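# Push the office chair fully under the desk

## Task

Move the office chair all the way in beneath the desk so that it ends up upright and level with every wheel on the floor. It must not be knocked over or left tilted. It must stay in place on its own, without the robot holding it there.

## Robot and tools

Robot: a two-wheeled base with a central column, a tilting head and two 6-joint arms (left and right), each ending in a two-finger gripper. Folded, it is 0.73 m long, 0.62 m wide and 1.88 m tall, and its front sits 0.40 m ahead of the column. The base can drive straight or turn in place but cannot slide sideways. Cameras: cam_head_left, cam_head_right (896x504), cam_left_wrist, cam_right_wrist (504x504 fisheye, on the hands) and nav_camera (896x504, low on the front, about 0.22 m up).

Frames: the base frame has its origin on the floor between the drive wheels, under the column, with x forward, y to the left and z up. left_hand and right_hand are reported in it, at the point where the fingers join (the tips are 8 mm further). A hand's z axis runs along the fingers and its y axis along the opening. The odometry frame is the base frame as it was at the start. base_odometry comes from wheel turns only, so slipping shows up as travel. Heading is positive to the left, from -3.142 to 3.142.

execute_actions: arguments are "actions", a list holding one action or nothing, and optional "cameras" (names from the list above or "all"; omitted or null gives all, [] gives none). An empty list just reports state and images. An action may contain:
- "base" with exactly one key. translate_m is a relative drive from the current spot, in metres, -3 to 3, forward positive. rotate_rad is a relative turn in place, in radians, -3.2 to 3.2, counter-clockwise (left) positive. A base command is measured from where the base last reported itself.
- "joints": absolute targets, each keyed by joint name. head_tilt_rad -0.61 to 1.308 (0 is about level, positive tilts down). left_joint1_rad..left_joint6_rad and right_joint1_rad..right_joint6_rad in radians: joint1 -2.879 to 2.879, joint2 0 to 3.141, joint3 0 to 3.019, joint4 -1.692 to 1.57, joint5 -1.57 to 1.57 (positive swings the hand right), joint6 -2.094 to 2.094 (positive rolls clockwise seen from behind). left_gripper_m and right_gripper_m: fingertip gap in metres, 0 to 0.093.
- "speeds": optional caps for this action only, translate_m 0.05 to 0.8 m/s and rotate_rad 0.1 to 1 rad/s (the top values are defaults). They do not slow the arms.
All motions in an action begin at once and may finish at different times. Unknown keys or out-of-range values cause the whole call to be rejected with no motion. A drive or turn needing more than 8.667 s at its capped speed is rejected. Anything left out of an action may still be driving toward an earlier target.

wait: "seconds" from 0 to 10; commands nothing and returns the same report as an empty action. zoom_image: "camera" plus "region" [x0, y0, x1, y1] in pixels of that camera's latest full image, origin top-left, at most 504 by 504. finished_scene: "scene" number; it ends the scene permanently and reports success, so call it only when the chair is at rest under the desk by itself and the robot is no longer touching it.

Arm geometry (approximate): with left joint1 at -1.57 or right joint1 at 1.57 and joints 5 and 6 at 0, an arm moves in a vertical plane 0.23 m beside the column. Let a = joint2 - 0.35, b = 1.05 + joint2 - joint3, c = b - joint4. The hand point is then about 0.12 + 0.39 sin a + 0.38 cos b + 0.25 cos c m ahead and 1.46 + 0.39 cos a - 0.38 sin b - 0.25 sin c m up; c = 1.57 means fingers straight down. Joints 2, 3, 4 at 0.93, 0.78, 0.14 give about 0.60 m ahead and 1.21 m up. Real hands tend to sit up to about 5 cm lower and nearer the column. Reach is about 1 m from the shoulder, and no lower than 0.47 m up, so the floor is out of reach. Moves smaller than about 0.03 rad (0.08 rad for joints 2 and 3) may not happen despite "done"; for a gentle touch, step about 0.05 rad per call from your last target.

Result lines: base_status and joint_status tell how each motion ended. "done" for the base only means the wheels turned the commanded amount, even if they slipped. "off_target" means it stopped short and may still push. "contact_stop" (base only) means a wheel stalled on an obstacle; back off 0.05 m before trying again or turning. "time_out" ends a motion at its time limit. "joint command not followed" with a "cause:" line means a self-collision check withheld the arm targets; move the joints involved at least 0.05 rad back the way they came, or drive away from the blocking object. on_its_own lists what the robot did uncommanded; "held at" is a held target, not a position. If turned_by_wheels and turned_by_imu differ by over about 4 % and by at least 0.05 rad, the base hit something or slipped, and the heading is off by that gap. base_tilt is in degrees (forward and right positive, about 1 degree fixed bias); a drop of 0.5 degrees or more in forward during a move means the robot is leaning back, so reverse 0.05 m. motor_effort lists left_wheel and right_wheel as percent of maximum, positive pushing forward, with the peak of the last action in brackets; readings are noisy. wheel_motors_off is 1 while the wheel drivers are shut off. Motor temperatures show one value per arm joint.

Cautions: pushing the base hard for about 3 s shuts the wheel motors off for 2 s, during which the base does not hold position and moves end in "time_out". A desk top between 0.30 and 1.20 m high can slide over the base housing and strike the column, making the wheels slip. A blocked arm keeps pressing and can overheat (warning at 85 °C, arm drops at 100 °C); relieve it by sending its reported joint positions back as targets. Never let the two arms collide or press on each other. Push the chair slowly with the base or arms so it rolls rather than tipping, avoid shoving it hard or knocking it over, and leave it standing level without the robot in contact.

Each tool is called after "Request:" as name([rows], argument=value, ...), one row to a line, values as JSON.

## Session

Request:
execute_actions(actions=[])

Scene clock: 0.00 s.
Joint torques (N m, as the arm reports them, + toward a larger angle): no reading
Motor temperatures (°C, as the motors report them): left_arm=[27 27 25 26 24 26] | right_arm=[26 26 27 25 26 25]
base_odometry: x=+0.000 y=+0.000 heading=+0.000 (m, m, rad; odometry frame)
turned_by_wheels: +0.000 (rad since the last result)
turned_by_imu: +0.000 (rad since the last result)
base_tilt: forward=-0.6 right=+0.0 (deg)
base_status: not commanded
joint_positions: head_tilt_rad=+0.889 left_joint1_rad=-1.563 left_joint2_rad=+0.907 left_joint3_rad=+0.409 left_joint4_rad=-0.983 left_joint5_rad=-0.027 left_joint6_rad=-0.053 left_gripper_m=+0.094 right_joint1_rad=+1.586 right_joint2_rad=+0.871 right_joint3_rad=+0.406 right_joint4_rad=-0.927 right_joint5_rad=-0.045 right_joint6_rad=-0.062 right_gripper_m=+0.095
joint_status: not commanded
wheel_motors_off: 0
motor_effort: left_wheel=-1 right_wheel=+1 (%)
left_hand: x=+0.1376 y=+0.2307 z=+1.2588 quat_wxyz=(+0.460, +0.021, -0.887, -0.026) (m; base frame)
right_hand: x=+0.1514 y=-0.2146 z=+1.2494 quat_wxyz=(+0.420, +0.025, -0.907, -0.038) (m; base frame)
pictures: cam_head_left, cam_head_right, cam_left_wrist, cam_right_wrist, nav_camera
Images, in order (width x height): cam_head_left 896x504, cam_head_right 896x504, cam_left_wrist 504x504, cam_right_wrist 504x504, nav_camera 896x504.

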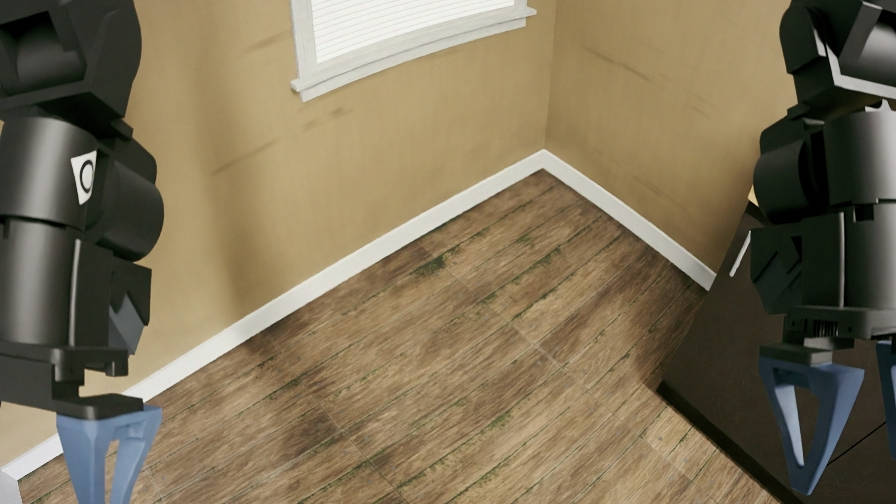

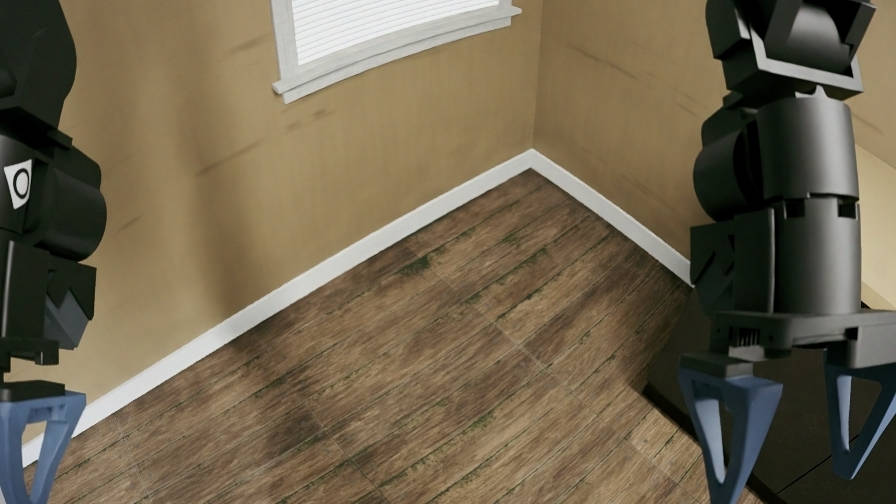

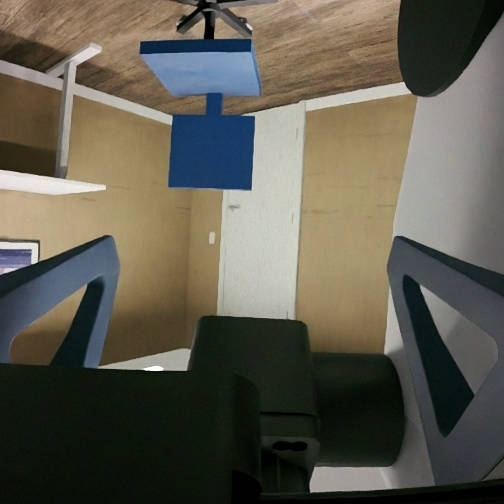

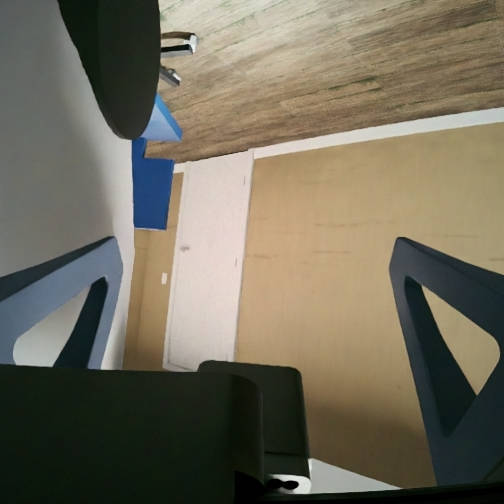

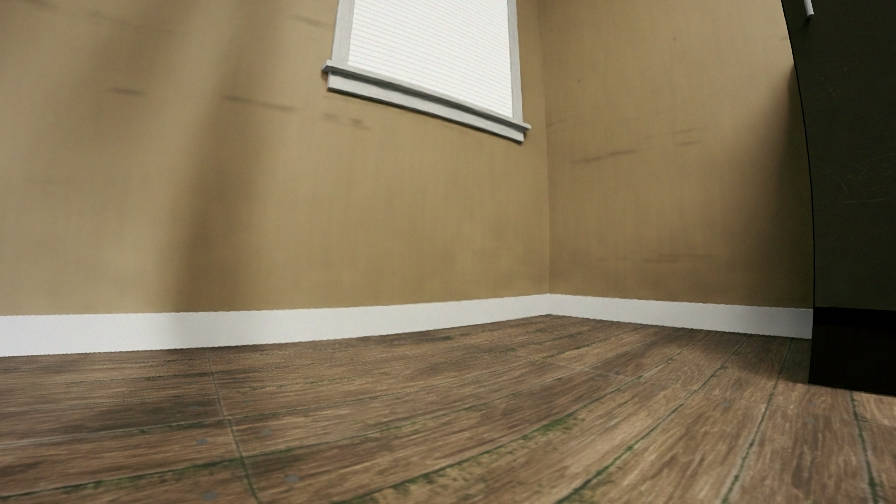

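Request:
execute_actions([
  {"base": {"rotate_rad": 2.6}, "joints": {"head_tilt_rad": 0.55}},
], cameras=["cam_head_left", "nav_camera"])

Scene clock: 23.47 s.
Joint torques (N m, as the arm reports them, + toward a larger angle): left_arm=[-0.69 -7.23 -0.81 -0.81 -0.01 -0.03] | right_arm=[ 1.51 -4.48 -0.67 -1.39 -0.14 -0.15]
Motor temperatures (°C, as the motors report them): left_arm=[27 27 25 26 24 26] | right_arm=[26 26 27 26 26 25]
base_odometry: x=+0.000 y=+0.000 heading=+2.599 (m, m, rad; odometry frame)
turned_by_wheels: +2.599 (rad since the last result)
turned_by_imu: +2.599 (rad since the last result)
base_tilt: forward=-0.7 right=+0.0 (deg)
base_status: done
joint_positions: head_tilt_rad=+0.568 left_joint1_rad=-1.563 left_joint2_rad=+0.907 left_joint3_rad=+0.409 left_joint4_rad=-0.983 left_joint5_rad=-0.027 left_joint6_rad=-0.053 left_gripper_m=+0.094 right_joint1_rad=+1.586 right_joint2_rad=+0.871 right_joint3_rad=+0.407 right_joint4_rad=-0.927 right_joint5_rad=-0.045 right_joint6_rad=-0.062 right_gripper_m=+0.095
joint_status: all done
wheel_motors_off: 0
motor_effort: left_wheel=-2(28) right_wheel=+2(38) (%)
left_hand: x=+0.1376 y=+0.2307 z=+1.2588 quat_wxyz=(+0.460, +0.021, -0.887, -0.026) (m; base frame)
right_hand: x=+0.1520 y=-0.2146 z=+1.2492 quat_wxyz=(+0.419, +0.025, -0.907, -0.038) (m; base frame)
pictures: cam_head_left, nav_camera
camera_calibration (this result's frames):
cam_head_left: T_world_to_cam=[[-0.0259313, -0.999652, 0.00487586, 0.0151615], [-0.490899, 0.00848488, -0.871175, 1.36615], [0.87083, -0.0249843, -0.490948, 0.630776], [0, 0, 0, 1]] pos_world=[0.121738, 0.0193241, 1.49976]
Images, in order (width x height): cam_head_left 896x504, nav_camera 896x504.

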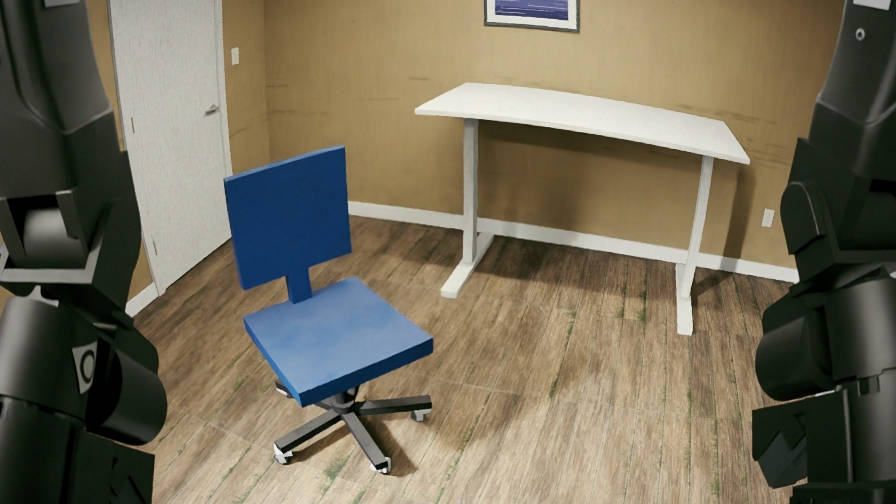

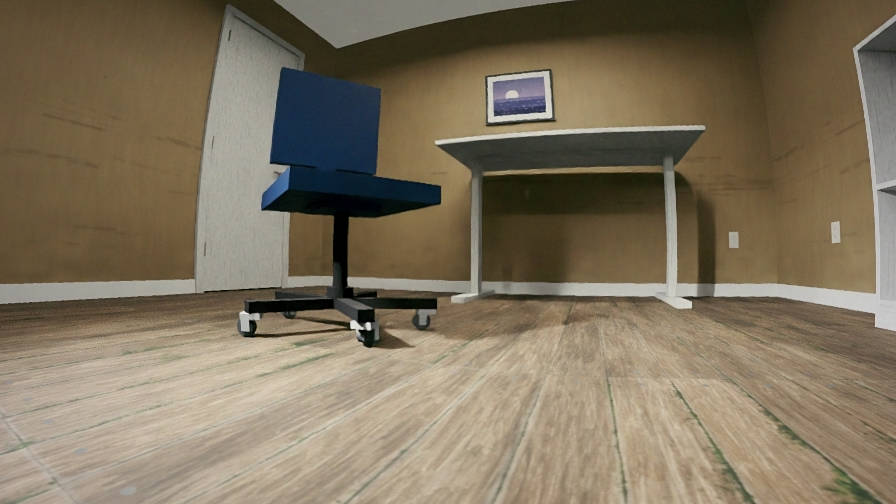

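Request:
zoom_image(camera="cam_head_left", region=[200, 60, 500, 490])

Request:
zoom_image(camera="cam_head_left", region=[400, 60, 780, 360])

Region (200, 60, 500, 490) of cam_head_left's 896x504 image, scaled by 1.172, with more detail than that image has; it fills the left 352 columns of this view, and the rest is white.

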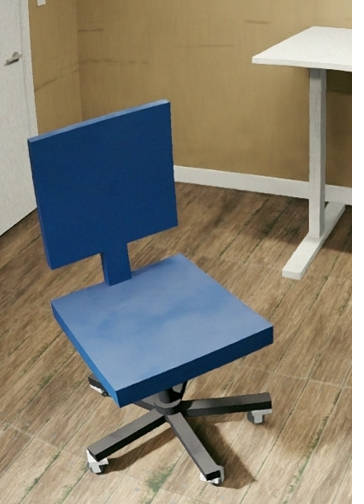

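Region (400, 60, 780, 360) of cam_head_left's 896x504 image, scaled by 1.326, with more detail than that image has; it fills the top 398 rows of this view, and the rest is white.

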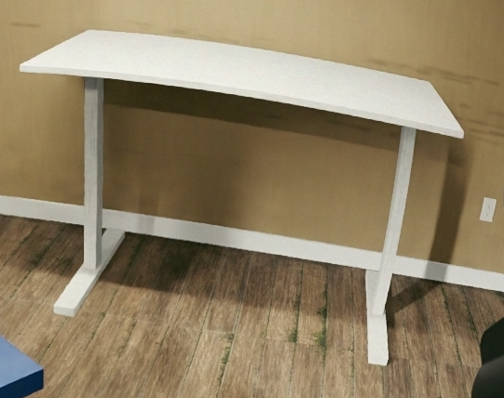

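Request:
execute_actions([
  {"base": {"rotate_rad": 0.49}, "joints": {"head_tilt_rad": 0.75, "right_joint1_rad": 1.57, "right_joint2_rad": 1.62, "right_joint3_rad": 1.965, "right_joint4_rad": -0.795, "right_joint5_rad": 0, "right_joint6_rad": 1.45}},
], cameras=["cam_head_left", "nav_camera", "cam_right_wrist"])

Scene clock: 145.70 s.
Joint torques (N m, as the arm reports them, + toward a larger angle): left_arm=[-0.77 -6.97 -0.84 -0.76 -0.04 -0.01] | right_arm=[  1.43 -19.19   7.44   0.48  -0.01  -0.04]
Motor temperatures (°C, as the motors report them): left_arm=[27 28 25 26 24 26] | right_arm=[26 27 28 26 26 25]
base_odometry: x=+0.000 y=+0.000 heading=+3.089 (m, m, rad; odometry frame)
turned_by_wheels: +0.489 (rad since the last result)
turned_by_imu: +0.490 (rad since the last result)
base_tilt: forward=-0.6 right=+0.1 (deg)
base_status: done
joint_positions: head_tilt_rad=+0.752 left_joint1_rad=-1.563 left_joint2_rad=+0.907 left_joint3_rad=+0.409 left_joint4_rad=-0.983 left_joint5_rad=-0.027 left_joint6_rad=-0.053 left_gripper_m=+0.094 right_joint1_rad=+1.572 right_joint2_rad=+1.624 right_joint3_rad=+1.952 right_joint4_rad=-0.801 right_joint5_rad=-0.001 right_joint6_rad=+1.440 right_gripper_m=+0.095
joint_status: all done
wheel_motors_off: 0
motor_effort: left_wheel=-3(28) right_wheel=+3(28) (%)
left_hand: x=+0.1376 y=+0.2307 z=+1.2588 quat_wxyz=(+0.460, +0.021, -0.887, -0.026) (m; base frame)
right_hand: x=+0.7918 y=-0.2243 z=+1.0699 quat_wxyz=(-0.018, -0.659, -0.752, -0.017) (m; base frame)
pictures: cam_head_left, cam_right_wrist, nav_camera
camera_calibration (this result's frames):
cam_head_left: T_world_to_cam=[[-0.0245981, -0.999652, 0.00954676, 0.00790167], [-0.642277, 0.00848488, -0.766425, 1.21241], [0.766077, -0.0249843, -0.642263, 0.869038], [0, 0, 0, 1]] pos_world=[0.113147, 0.0193241, 1.4873]
cam_right_wrist: T_world_to_cam=[[-0.990722, -0.124873, -0.0536335, 0.813994], [-0.132782, 0.80529, 0.57782, -0.328113], [-0.0289638, 0.579581, -0.8144, 1.15124], [0, 0, 0, 1]] pos_world=[0.796219, -0.301366, 1.17082]
Images, in order (width x height): cam_head_left 896x504, cam_right_wrist 504x504, nav_camera 896x504.

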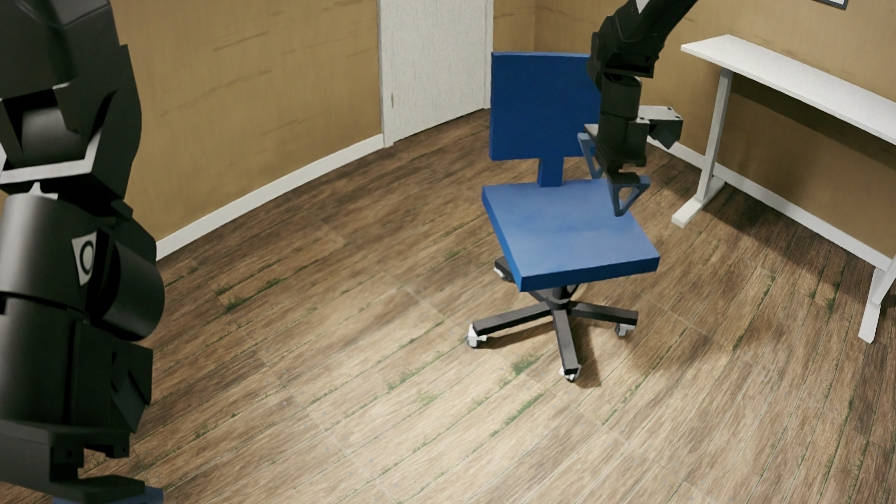

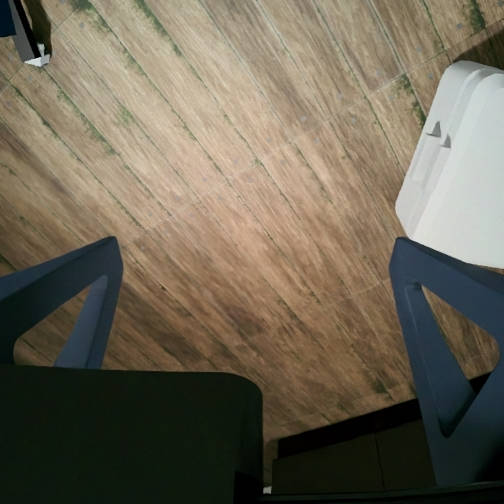

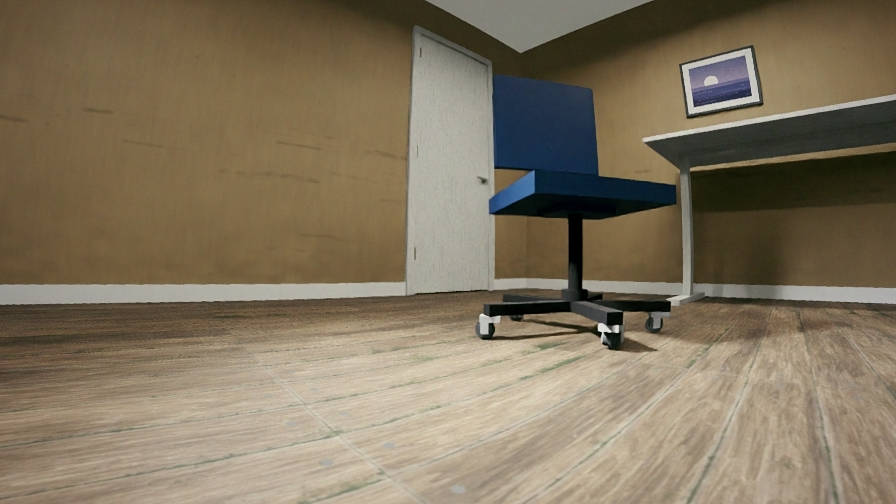

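Request:
execute_actions([
  {"base": {"translate_m": 0.87}, "joints": {"head_tilt_rad": 1.0}},
], cameras=["cam_head_left", "nav_camera", "cam_right_wrist"])

Scene clock: 157.20 s.
Joint torques (N m, as the arm reports them, + toward a larger angle): left_arm=[-0.81 -6.63 -1.07 -0.83 -0.02  0.  ] | right_arm=[  0.9  -19.51   7.34   0.57   0.    -0.02]
Motor temperatures (°C, as the motors report them): left_arm=[27 28 25 26 24 26] | right_arm=[26 30 29 26 26 25]
base_odometry: x=-0.869 y=+0.046 heading=+3.089 (m, m, rad; odometry frame)
turned_by_wheels: +0.000 (rad since the last result)
turned_by_imu: +0.002 (rad since the last result)
base_tilt: forward=-0.7 right=+0.1 (deg)
base_status: done
joint_positions: head_tilt_rad=+1.001 left_joint1_rad=-1.563 left_joint2_rad=+0.907 left_joint3_rad=+0.413 left_joint4_rad=-0.983 left_joint5_rad=-0.027 left_joint6_rad=-0.053 left_gripper_m=+0.094 right_joint1_rad=+1.572 right_joint2_rad=+1.624 right_joint3_rad=+1.952 right_joint4_rad=-0.801 right_joint5_rad=-0.001 right_joint6_rad=+1.441 right_gripper_m=+0.095
joint_status: all done
wheel_motors_off: 0
motor_effort: left_wheel=+1(46) right_wheel=+0(56) (%)
left_hand: x=+0.1393 y=+0.2308 z=+1.2581 quat_wxyz=(+0.458, +0.021, -0.888, -0.026) (m; base frame)
right_hand: x=+0.7919 y=-0.2243 z=+1.0699 quat_wxyz=(-0.018, -0.659, -0.751, -0.017) (m; base frame)
pictures: cam_head_left, cam_right_wrist, nav_camera
camera_calibration (this result's frames):
cam_head_left: T_world_to_cam=[[-0.0214951, -0.999652, 0.0153025, -0.00111733], [-0.811026, 0.00848488, -0.584948, 0.941371], [0.584615, -0.0249843, -0.810926, 1.13785], [0, 0, 0, 1]] pos_world=[0.098247, 0.0193241, 1.47339]
cam_right_wrist: T_world_to_cam=[[-0.990796, -0.124116, -0.0540148, 0.814724], [-0.132387, 0.805369, 0.577801, -0.328377], [-0.0282125, 0.579634, -0.814388, 1.15065], [0, 0, 0, 1]] pos_world=[0.796216, -0.301373, 1.17082]
Images, in order (width x height): cam_head_left 896x504, cam_right_wrist 504x504, nav_camera 896x504.

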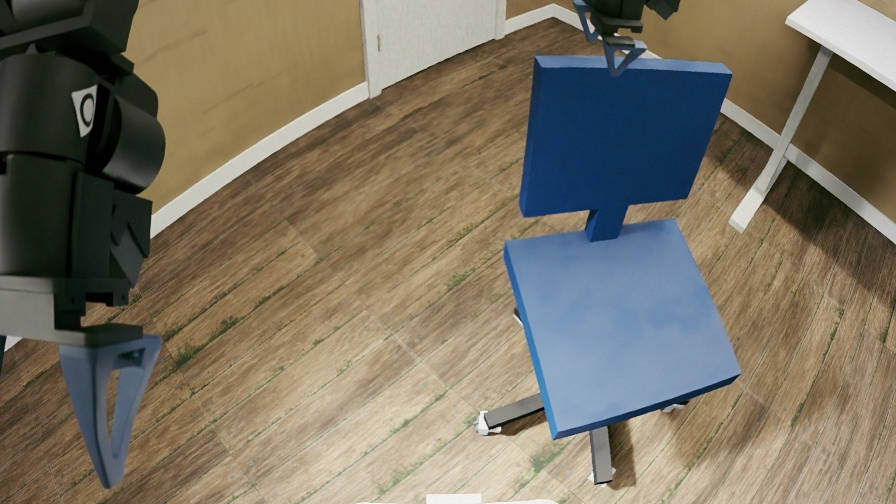

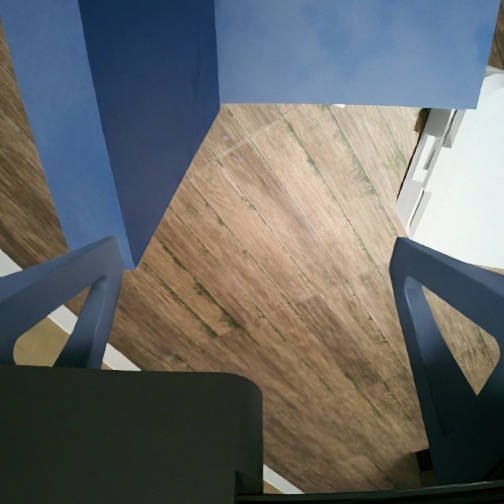

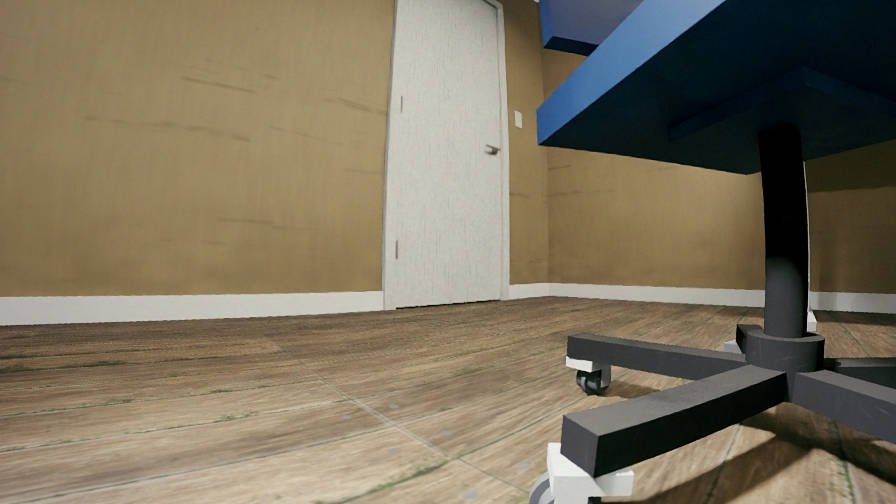

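Request:
execute_actions([
  {"base": {"translate_m": 0.105}, "joints": {"head_tilt_rad": 0.85, "right_joint1_rad": 1.615}},
], cameras=["cam_head_left", "cam_right_wrist"])

Scene clock: 179.43 s.
Joint torques (N m, as the arm reports them, + toward a larger angle): left_arm=[-0.55 -6.71 -0.95 -0.85 -0.04 -0.02] | right_arm=[  1.78 -19.02   7.55   0.43   0.     0.03]
Motor temperatures (°C, as the motors report them): left_arm=[27 28 25 26 24 26] | right_arm=[26 32 31 26 26 25]
base_odometry: x=-0.974 y=+0.051 heading=+3.089 (m, m, rad; odometry frame)
turned_by_wheels: +0.000 (rad since the last result)
turned_by_imu: +0.000 (rad since the last result)
base_tilt: forward=-0.6 right=-0.1 (deg)
base_status: done
joint_positions: head_tilt_rad=+0.865 left_joint1_rad=-1.563 left_joint2_rad=+0.907 left_joint3_rad=+0.412 left_joint4_rad=-0.983 left_joint5_rad=-0.027 left_joint6_rad=-0.053 left_gripper_m=+0.094 right_joint1_rad=+1.611 right_joint2_rad=+1.624 right_joint3_rad=+1.951 right_joint4_rad=-0.801 right_joint5_rad=-0.001 right_joint6_rad=+1.441 right_gripper_m=+0.095
joint_status: all done
wheel_motors_off: 0
motor_effort: left_wheel=-1(36) right_wheel=+0(39) (%)
left_hand: x=+0.1392 y=+0.2308 z=+1.2582 quat_wxyz=(+0.458, +0.021, -0.888, -0.026) (m; base frame)
right_hand: x=+0.7914 y=-0.1975 z=+1.0703 quat_wxyz=(-0.007, -0.652, -0.757, -0.030) (m; base frame)
pictures: cam_head_left, cam_right_wrist
camera_calibration (this result's frames):
cam_head_left: T_world_to_cam=[[-0.0233746, -0.999652, 0.0122408, 0.00369165], [-0.72405, 0.00848488, -0.689695, 1.09833], [0.689351, -0.0249843, -0.723997, 0.998745], [0, 0, 0, 1]] pos_world=[0.106849, 0.0193241, 1.48056]
cam_right_wrist: T_world_to_cam=[[-0.988233, -0.141487, -0.0581124, 0.816544], [-0.147618, 0.782722, 0.604612, -0.371393], [-0.040059, 0.606076, -0.794398, 1.12857], [0, 0, 0, 1]] pos_world=[0.797321, -0.27777, 1.16853]
Images, in order (width x height): cam_head_left 896x504, cam_right_wrist 504x504.

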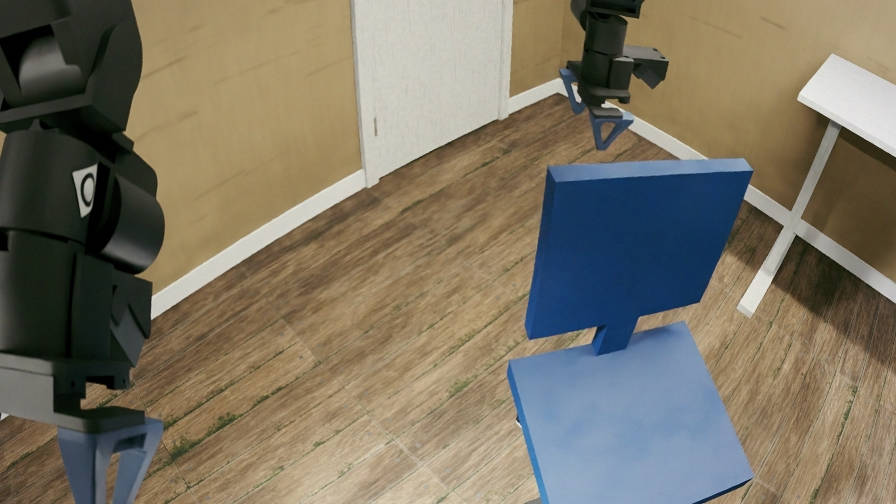

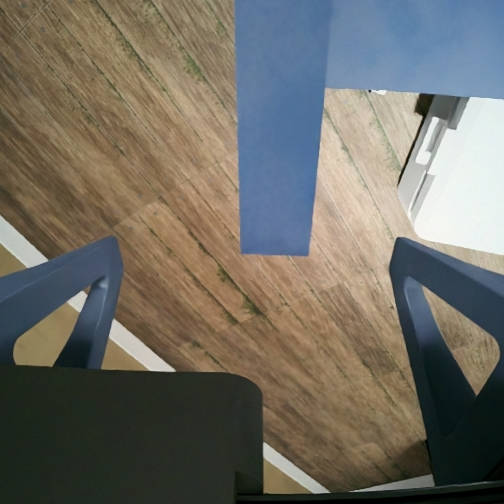

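Request:
execute_actions([
  {"joints": {"right_joint2_rad": 1.904, "right_joint3_rad": 2.18, "right_joint4_rad": -0.72}},
], cameras=["cam_head_left", "cam_right_wrist"])

Scene clock: 195.43 s.
Joint torques (N m, as the arm reports them, + toward a larger angle): left_arm=[-1.33 -7.09 -1.04 -0.93 -0.01  0.02] | right_arm=[  2.22 -15.42   6.58   0.6    0.01  -0.07]
Motor temperatures (°C, as the motors report them): left_arm=[27 28 25 26 24 26] | right_arm=[26 33 31 26 26 25]
base_odometry: x=-0.974 y=+0.051 heading=+3.089 (m, m, rad; odometry frame)
turned_by_wheels: +0.000 (rad since the last result)
turned_by_imu: +0.000 (rad since the last result)
base_tilt: forward=-0.6 right=+0.0 (deg)
base_status: not commanded
joint_positions: head_tilt_rad=+0.864 left_joint1_rad=-1.563 left_joint2_rad=+0.906 left_joint3_rad=+0.411 left_joint4_rad=-0.983 left_joint5_rad=-0.027 left_joint6_rad=-0.053 left_gripper_m=+0.094 right_joint1_rad=+1.612 right_joint2_rad=+1.830 right_joint3_rad=+2.182 right_joint4_rad=-0.724 right_joint5_rad=-0.003 right_joint6_rad=+1.444 right_gripper_m=+0.094
joint_status: all done
wheel_motors_off: 0
motor_effort: left_wheel=+0(4) right_wheel=+0(4) (%)
left_hand: x=+0.1385 y=+0.2308 z=+1.2585 quat_wxyz=(+0.459, +0.021, -0.888, -0.026) (m; base frame)
right_hand: x=+0.8374 y=-0.1936 z=+1.0026 quat_wxyz=(-0.044, -0.652, -0.754, -0.065) (m; base frame)
pictures: cam_head_left, cam_right_wrist
camera_calibration (this result's frames):
cam_head_left: T_world_to_cam=[[-0.0233754, -0.999652, 0.0122392, 0.00369423], [-0.724002, 0.00848488, -0.689746, 1.09841], [0.689402, -0.0249843, -0.723948, 0.998667], [0, 0, 0, 1]] pos_world=[0.106853, 0.0193241, 1.48056]
cam_right_wrist: T_world_to_cam=[[-0.978066, -0.134859, -0.158743, 0.952297], [-0.203512, 0.781066, 0.590355, -0.265979], [0.0443743, 0.609713, -0.791379, 1.00126], [0, 0, 0, 1]] pos_world=[0.832849, -0.274307, 1.10057]
Images, in order (width x height): cam_head_left 896x504, cam_right_wrist 504x504.

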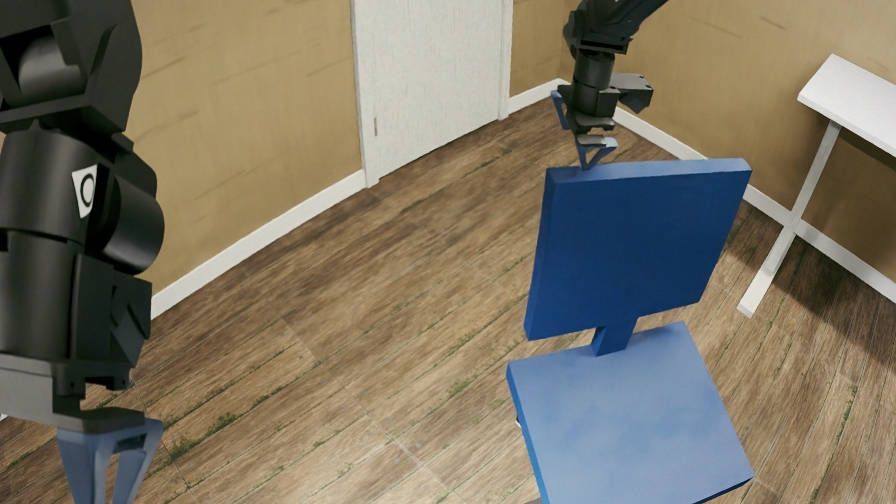

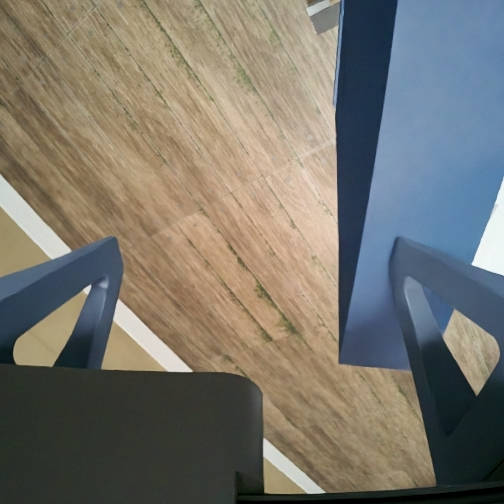

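Request:
execute_actions([
  {"joints": {"right_joint4_rad": -0.88}},
], cameras=["cam_head_left", "cam_right_wrist"])

Scene clock: 207.73 s.
Joint torques (N m, as the arm reports them, + toward a larger angle): left_arm=[-0.81 -6.77 -0.97 -0.85 -0.02 -0.04] | right_arm=[  2.07 -18.47   6.74  -0.63   0.01  -0.07]
Motor temperatures (°C, as the motors report them): left_arm=[27 28 25 26 24 26] | right_arm=[26 32 31 26 26 25]
base_odometry: x=-0.974 y=+0.051 heading=+3.089 (m, m, rad; odometry frame)
turned_by_wheels: +0.000 (rad since the last result)
turned_by_imu: +0.000 (rad since the last result)
base_tilt: forward=-0.5 right=+0.1 (deg)
base_status: not commanded
joint_positions: head_tilt_rad=+0.864 left_joint1_rad=-1.563 left_joint2_rad=+0.906 left_joint3_rad=+0.411 left_joint4_rad=-0.983 left_joint5_rad=-0.027 left_joint6_rad=-0.053 left_gripper_m=+0.094 right_joint1_rad=+1.612 right_joint2_rad=+1.885 right_joint3_rad=+2.170 right_joint4_rad=-0.867 right_joint5_rad=-0.002 right_joint6_rad=+1.444 right_gripper_m=+0.094
joint_status: all done
wheel_motors_off: 0
motor_effort: left_wheel=+0(1) right_wheel=+0(0) (%)
left_hand: x=+0.1385 y=+0.2308 z=+1.2585 quat_wxyz=(+0.459, +0.021, -0.888, -0.026) (m; base frame)
right_hand: x=+0.7698 y=-0.1935 z=+0.9595 quat_wxyz=(+0.034, -0.652, -0.757, +0.006) (m; base frame)
pictures: cam_head_left, cam_right_wrist
camera_calibration (this result's frames):
cam_head_left: T_world_to_cam=[[-0.0233754, -0.999652, 0.0122392, 0.00369423], [-0.724002, 0.00848488, -0.689746, 1.09841], [0.689402, -0.0249843, -0.723948, 0.998667], [0, 0, 0, 1]] pos_world=[0.106853, 0.0193241, 1.48056]
cam_right_wrist: T_world_to_cam=[[-0.988564, -0.14243, 0.0495567, 0.686067], [-0.0818676, 0.782834, 0.616821, -0.373052], [-0.126648, 0.60571, -0.785542, 1.09538], [0, 0, 0, 1]] pos_world=[0.786408, -0.273728, 1.05657]
Images, in order (width x height): cam_head_left 896x504, cam_right_wrist 504x504.

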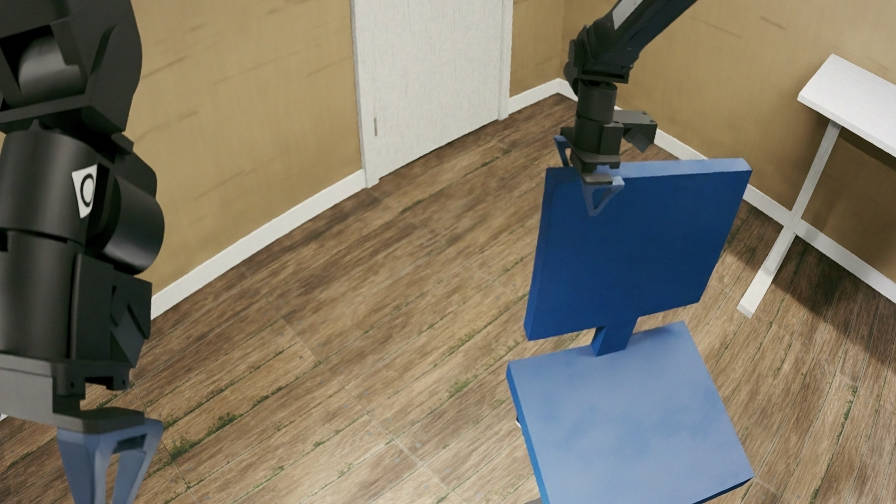

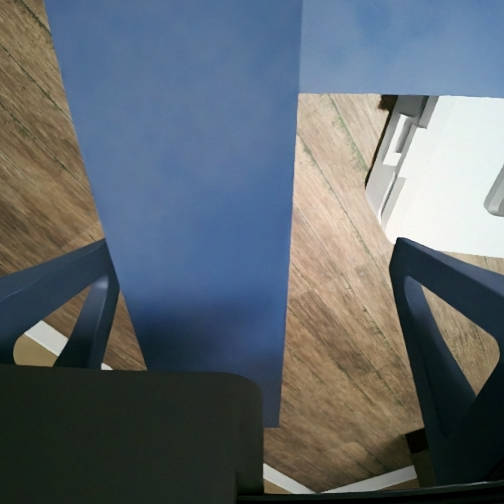

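Request:
execute_actions([
  {"joints": {"right_joint2_rad": 1.94, "right_joint4_rad": -0.77, "right_gripper_m": 0.02}},
], cameras=["cam_head_left", "cam_right_wrist"])

Scene clock: 216.53 s.
Joint torques (N m, as the arm reports them, + toward a larger angle): left_arm=[-0.75 -7.62 -0.86 -0.76 -0.05 -0.03] | right_arm=[  2.15 -16.69   6.95   1.29   0.05   0.02]
Motor temperatures (°C, as the motors report them): left_arm=[27 28 25 26 24 26] | right_arm=[26 33 31 26 26 25]
base_odometry: x=-0.974 y=+0.051 heading=+3.089 (m, m, rad; odometry frame)
turned_by_wheels: +0.000 (rad since the last result)
turned_by_imu: +0.000 (rad since the last result)
base_tilt: forward=-0.6 right=-0.1 (deg)
base_status: not commanded
joint_positions: head_tilt_rad=+0.864 left_joint1_rad=-1.563 left_joint2_rad=+0.906 left_joint3_rad=+0.411 left_joint4_rad=-0.983 left_joint5_rad=-0.027 left_joint6_rad=-0.053 left_gripper_m=+0.094 right_joint1_rad=+1.613 right_joint2_rad=+1.894 right_joint3_rad=+2.171 right_joint4_rad=-0.796 right_joint5_rad=-0.003 right_joint6_rad=+1.439 right_gripper_m=+0.039
joint_status: right_gripper_m off_target (ended at +0.039, target +0.020); the others done
wheel_motors_off: 0
motor_effort: left_wheel=+0(1) right_wheel=+0(1) (%)
left_hand: x=+0.1385 y=+0.2308 z=+1.2585 quat_wxyz=(+0.459, +0.021, -0.888, -0.026) (m; base frame)
right_hand: x=+0.7832 y=-0.1919 z=+0.9536 quat_wxyz=(+0.012, -0.651, -0.759, -0.016) (m; base frame)
pictures: cam_head_left, cam_right_wrist
camera_calibration (this result's frames):
cam_head_left: T_world_to_cam=[[-0.0233754, -0.999652, 0.0122392, 0.00369422], [-0.724002, 0.00848488, -0.689746, 1.09841], [0.689402, -0.0249843, -0.723948, 0.998668], [0, 0, 0, 1]] pos_world=[0.106853, 0.0193241, 1.48056]
cam_right_wrist: T_world_to_cam=[[-0.989241, -0.145717, -0.0129539, 0.759358], [-0.12297, 0.780307, 0.613188, -0.334404], [-0.0792441, 0.608183, -0.789831, 1.05896], [0, 0, 0, 1]] pos_world=[0.793983, -0.272451, 1.05129]
Images, in order (width x height): cam_head_left 896x504, cam_right_wrist 504x504.

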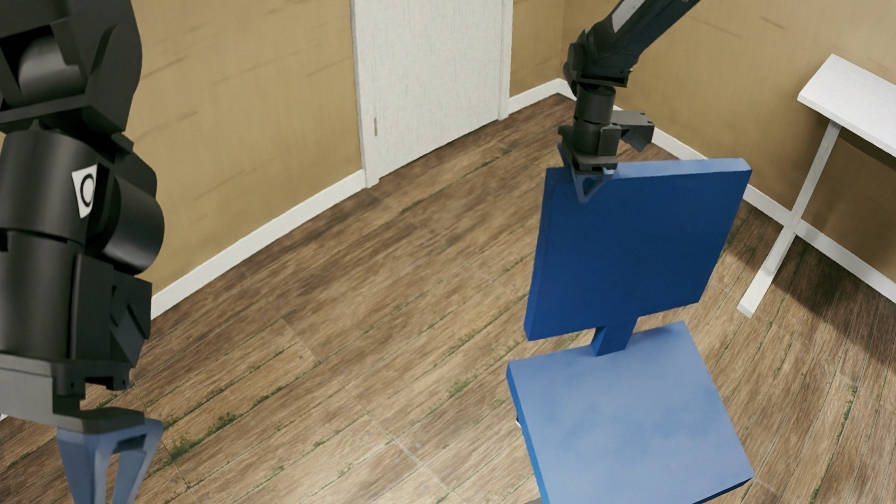

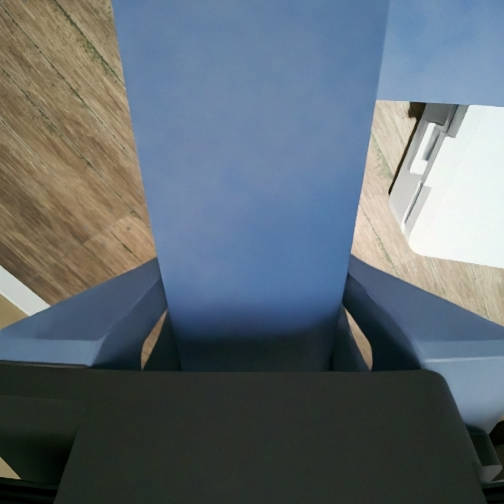

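Request:
execute_actions([
  {"base": {"translate_m": -0.2}, "joints": {"right_joint6_rad": 0.92}, "speeds": {"translate_m": 0.25}},
], cameras=["cam_head_left", "cam_right_wrist"])

Scene clock: 234.53 s.
Joint torques (N m, as the arm reports them, + toward a larger angle): left_arm=[-0.67 -6.49 -0.73 -0.78  0.    0.  ] | right_arm=[ -4.06 -16.45   6.42   0.65  -0.43   1.99]
Motor temperatures (°C, as the motors report them): left_arm=[27 28 25 26 24 26] | right_arm=[26 33 31 26 26 26]
base_odometry: x=-0.774 y=+0.041 heading=+3.089 (m, m, rad; odometry frame)
turned_by_wheels: +0.000 (rad since the last result)
turned_by_imu: +0.000 (rad since the last result)
base_tilt: forward=-0.6 right=+0.0 (deg)
base_status: done
joint_positions: head_tilt_rad=+0.864 left_joint1_rad=-1.563 left_joint2_rad=+0.906 left_joint3_rad=+0.408 left_joint4_rad=-0.983 left_joint5_rad=-0.027 left_joint6_rad=-0.053 left_gripper_m=+0.094 right_joint1_rad=+1.694 right_joint2_rad=+1.902 right_joint3_rad=+2.178 right_joint4_rad=-0.783 right_joint5_rad=+0.007 right_joint6_rad=+0.737 right_gripper_m=+0.042
joint_status: right_joint6_rad time_out (moved -0.702 of -0.519)
wheel_motors_off: 0
on_its_own: right_joint6_rad reads +0.737 and still pushes toward +0.920 since a time_out
motor_effort: left_wheel=+0(38) right_wheel=-1(40) (%)
left_hand: x=+0.1374 y=+0.2307 z=+1.2589 quat_wxyz=(+0.460, +0.021, -0.887, -0.026) (m; base frame)
right_hand: x=+0.7836 y=-0.1291 z=+0.9548 quat_wxyz=(+0.010, -0.331, -0.942, -0.050) (m; base frame)
pictures: cam_head_left, cam_right_wrist
camera_calibration (this result's frames):
cam_head_left: T_world_to_cam=[[-0.0233758, -0.999652, 0.0122384, 0.00369542], [-0.723979, 0.00848488, -0.689769, 1.09844], [0.689425, -0.0249843, -0.723926, 0.998632], [0, 0, 0, 1]] pos_world=[0.106855, 0.0193241, 1.48056]
cam_right_wrist: T_world_to_cam=[[-0.629653, -0.771583, -0.0905411, 0.480436], [-0.640799, 0.449932, 0.622043, -0.0294476], [-0.439221, 0.44969, -0.77773, 1.27177], [0, 0, 0, 1]] pos_world=[0.842227, -0.187958, 1.05091]
Images, in order (width x height): cam_head_left 896x504, cam_right_wrist 504x504.

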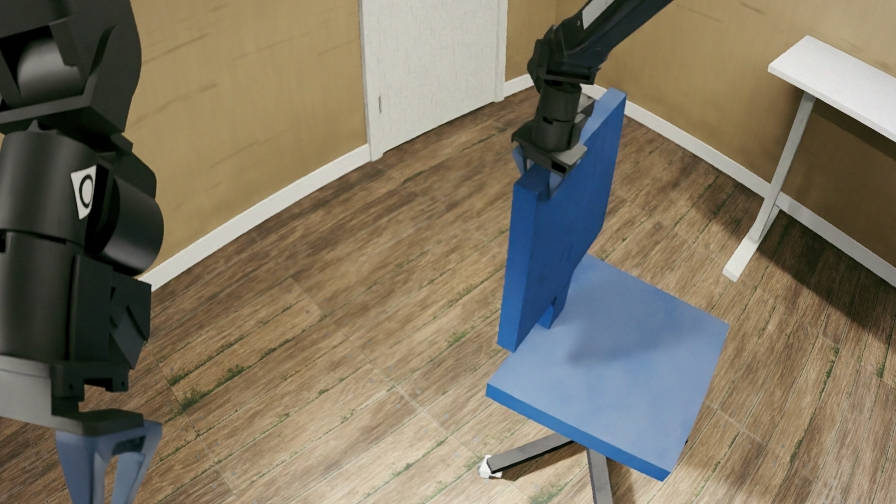

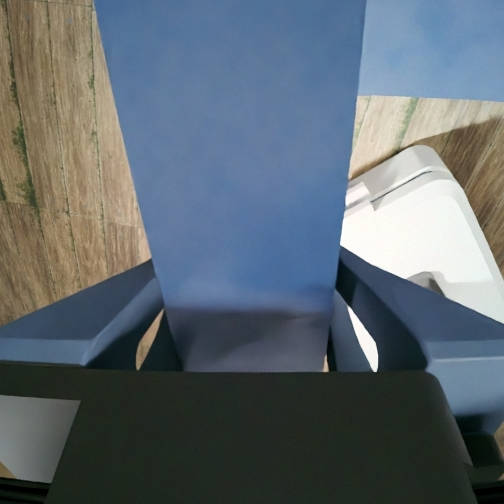

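Request:
execute_actions([
  {"base": {"translate_m": -0.45}, "joints": {"right_joint6_rad": -0.6, "left_joint1_rad": -1.66, "left_joint2_rad": 2.16, "left_joint3_rad": 1.773, "left_joint4_rad": 0.836, "left_joint5_rad": 0, "left_joint6_rad": 0, "left_gripper_m": 0.0}, "speeds": {"translate_m": 0.28}},
], cameras=["cam_head_left", "cam_right_wrist", "nav_camera"])

Scene clock: 274.43 s.
Joint torques (N m, as the arm reports them, + toward a larger angle): left_arm=[ -3.06 -19.09   3.51   2.9    0.13   0.08] | right_arm=[  4.95 -17.11   5.51   0.72  -0.14  -0.55]
Motor temperatures (°C, as the motors report them): left_arm=[27 28 26 26 24 26] | right_arm=[27 34 31 26 26 31]
base_odometry: x=-0.325 y=+0.017 heading=+3.088 (m, m, rad; odometry frame)
turned_by_wheels: +0.000 (rad since the last result)
turned_by_imu: -0.001 (rad since the last result)
base_tilt: forward=-0.6 right=+0.0 (deg)
base_status: done
joint_positions: head_tilt_rad=+0.864 left_joint1_rad=-1.658 left_joint2_rad=+2.165 left_joint3_rad=+1.758 left_joint4_rad=+0.819 left_joint5_rad=-0.003 left_joint6_rad=-0.008 left_gripper_m=+0.000 right_joint1_rad=+1.576 right_joint2_rad=+1.901 right_joint3_rad=+2.186 right_joint4_rad=-0.775 right_joint5_rad=-0.001 right_joint6_rad=-0.562 right_gripper_m=+0.040
joint_status: right_joint6_rad time_out (moved -1.298 of -1.337); the others done
wheel_motors_off: 0
on_its_own: right_joint6_rad reads -0.562 and still pushes toward -0.600 since a time_out
motor_effort: left_wheel=-1(38) right_wheel=+0(41) (%)
left_hand: x=+0.7376 y=+0.1497 z=+0.8392 quat_wxyz=(-0.450, +0.002, -0.892, +0.044) (m; base frame)
right_hand: x=+0.7930 y=-0.2214 z=+0.9526 quat_wxyz=(-0.017, +0.278, -0.960, +0.002) (m; base frame)
pictures: cam_head_left, cam_right_wrist, nav_camera
camera_calibration (this result's frames):
cam_head_left: T_world_to_cam=[[-0.0233762, -0.999652, 0.0122376, 0.00369665], [-0.723956, 0.00848488, -0.689794, 1.09848], [0.68945, -0.0249843, -0.723903, 0.998595], [0, 0, 0, 1]] pos_world=[0.106857, 0.0193241, 1.48056]
cam_right_wrist: T_world_to_cam=[[0.529495, -0.84826, 0.00950371, -0.616566], [-0.707666, -0.435501, 0.556371, -0.0609105], [-0.467808, -0.301321, -0.83088, 1.22273], [0, 0, 0, 1]] pos_world=[0.855367, -0.181101, 1.05569]
Images, in order (width x height): cam_head_left 896x504, cam_right_wrist 504x504, nav_camera 896x504.

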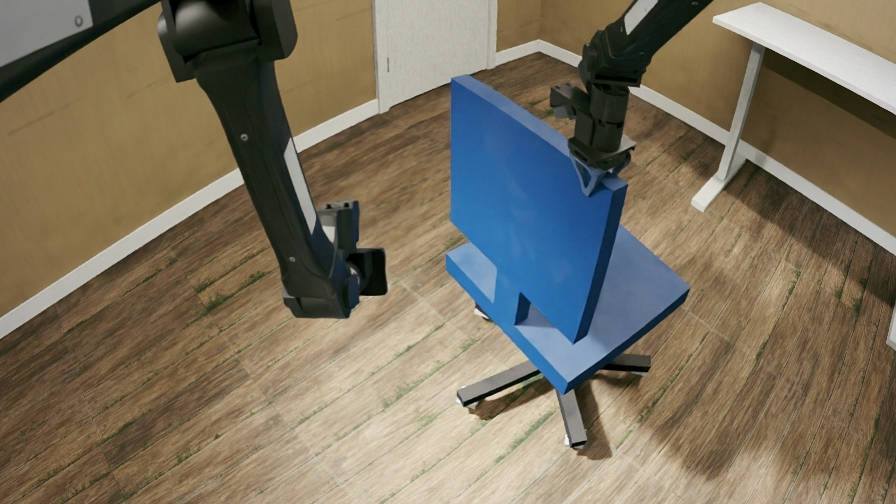

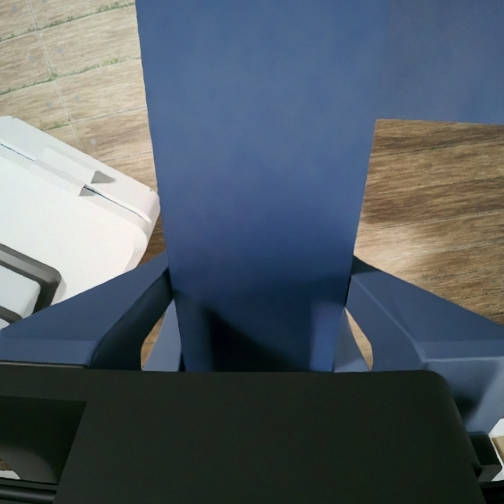

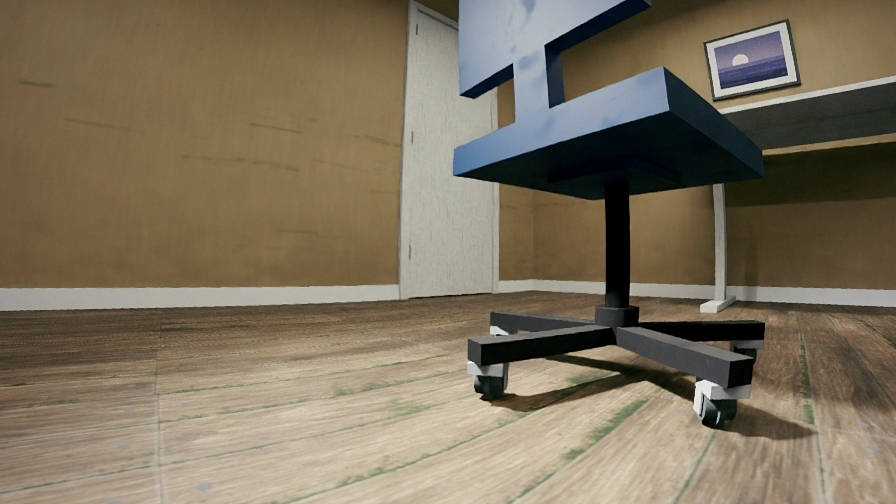

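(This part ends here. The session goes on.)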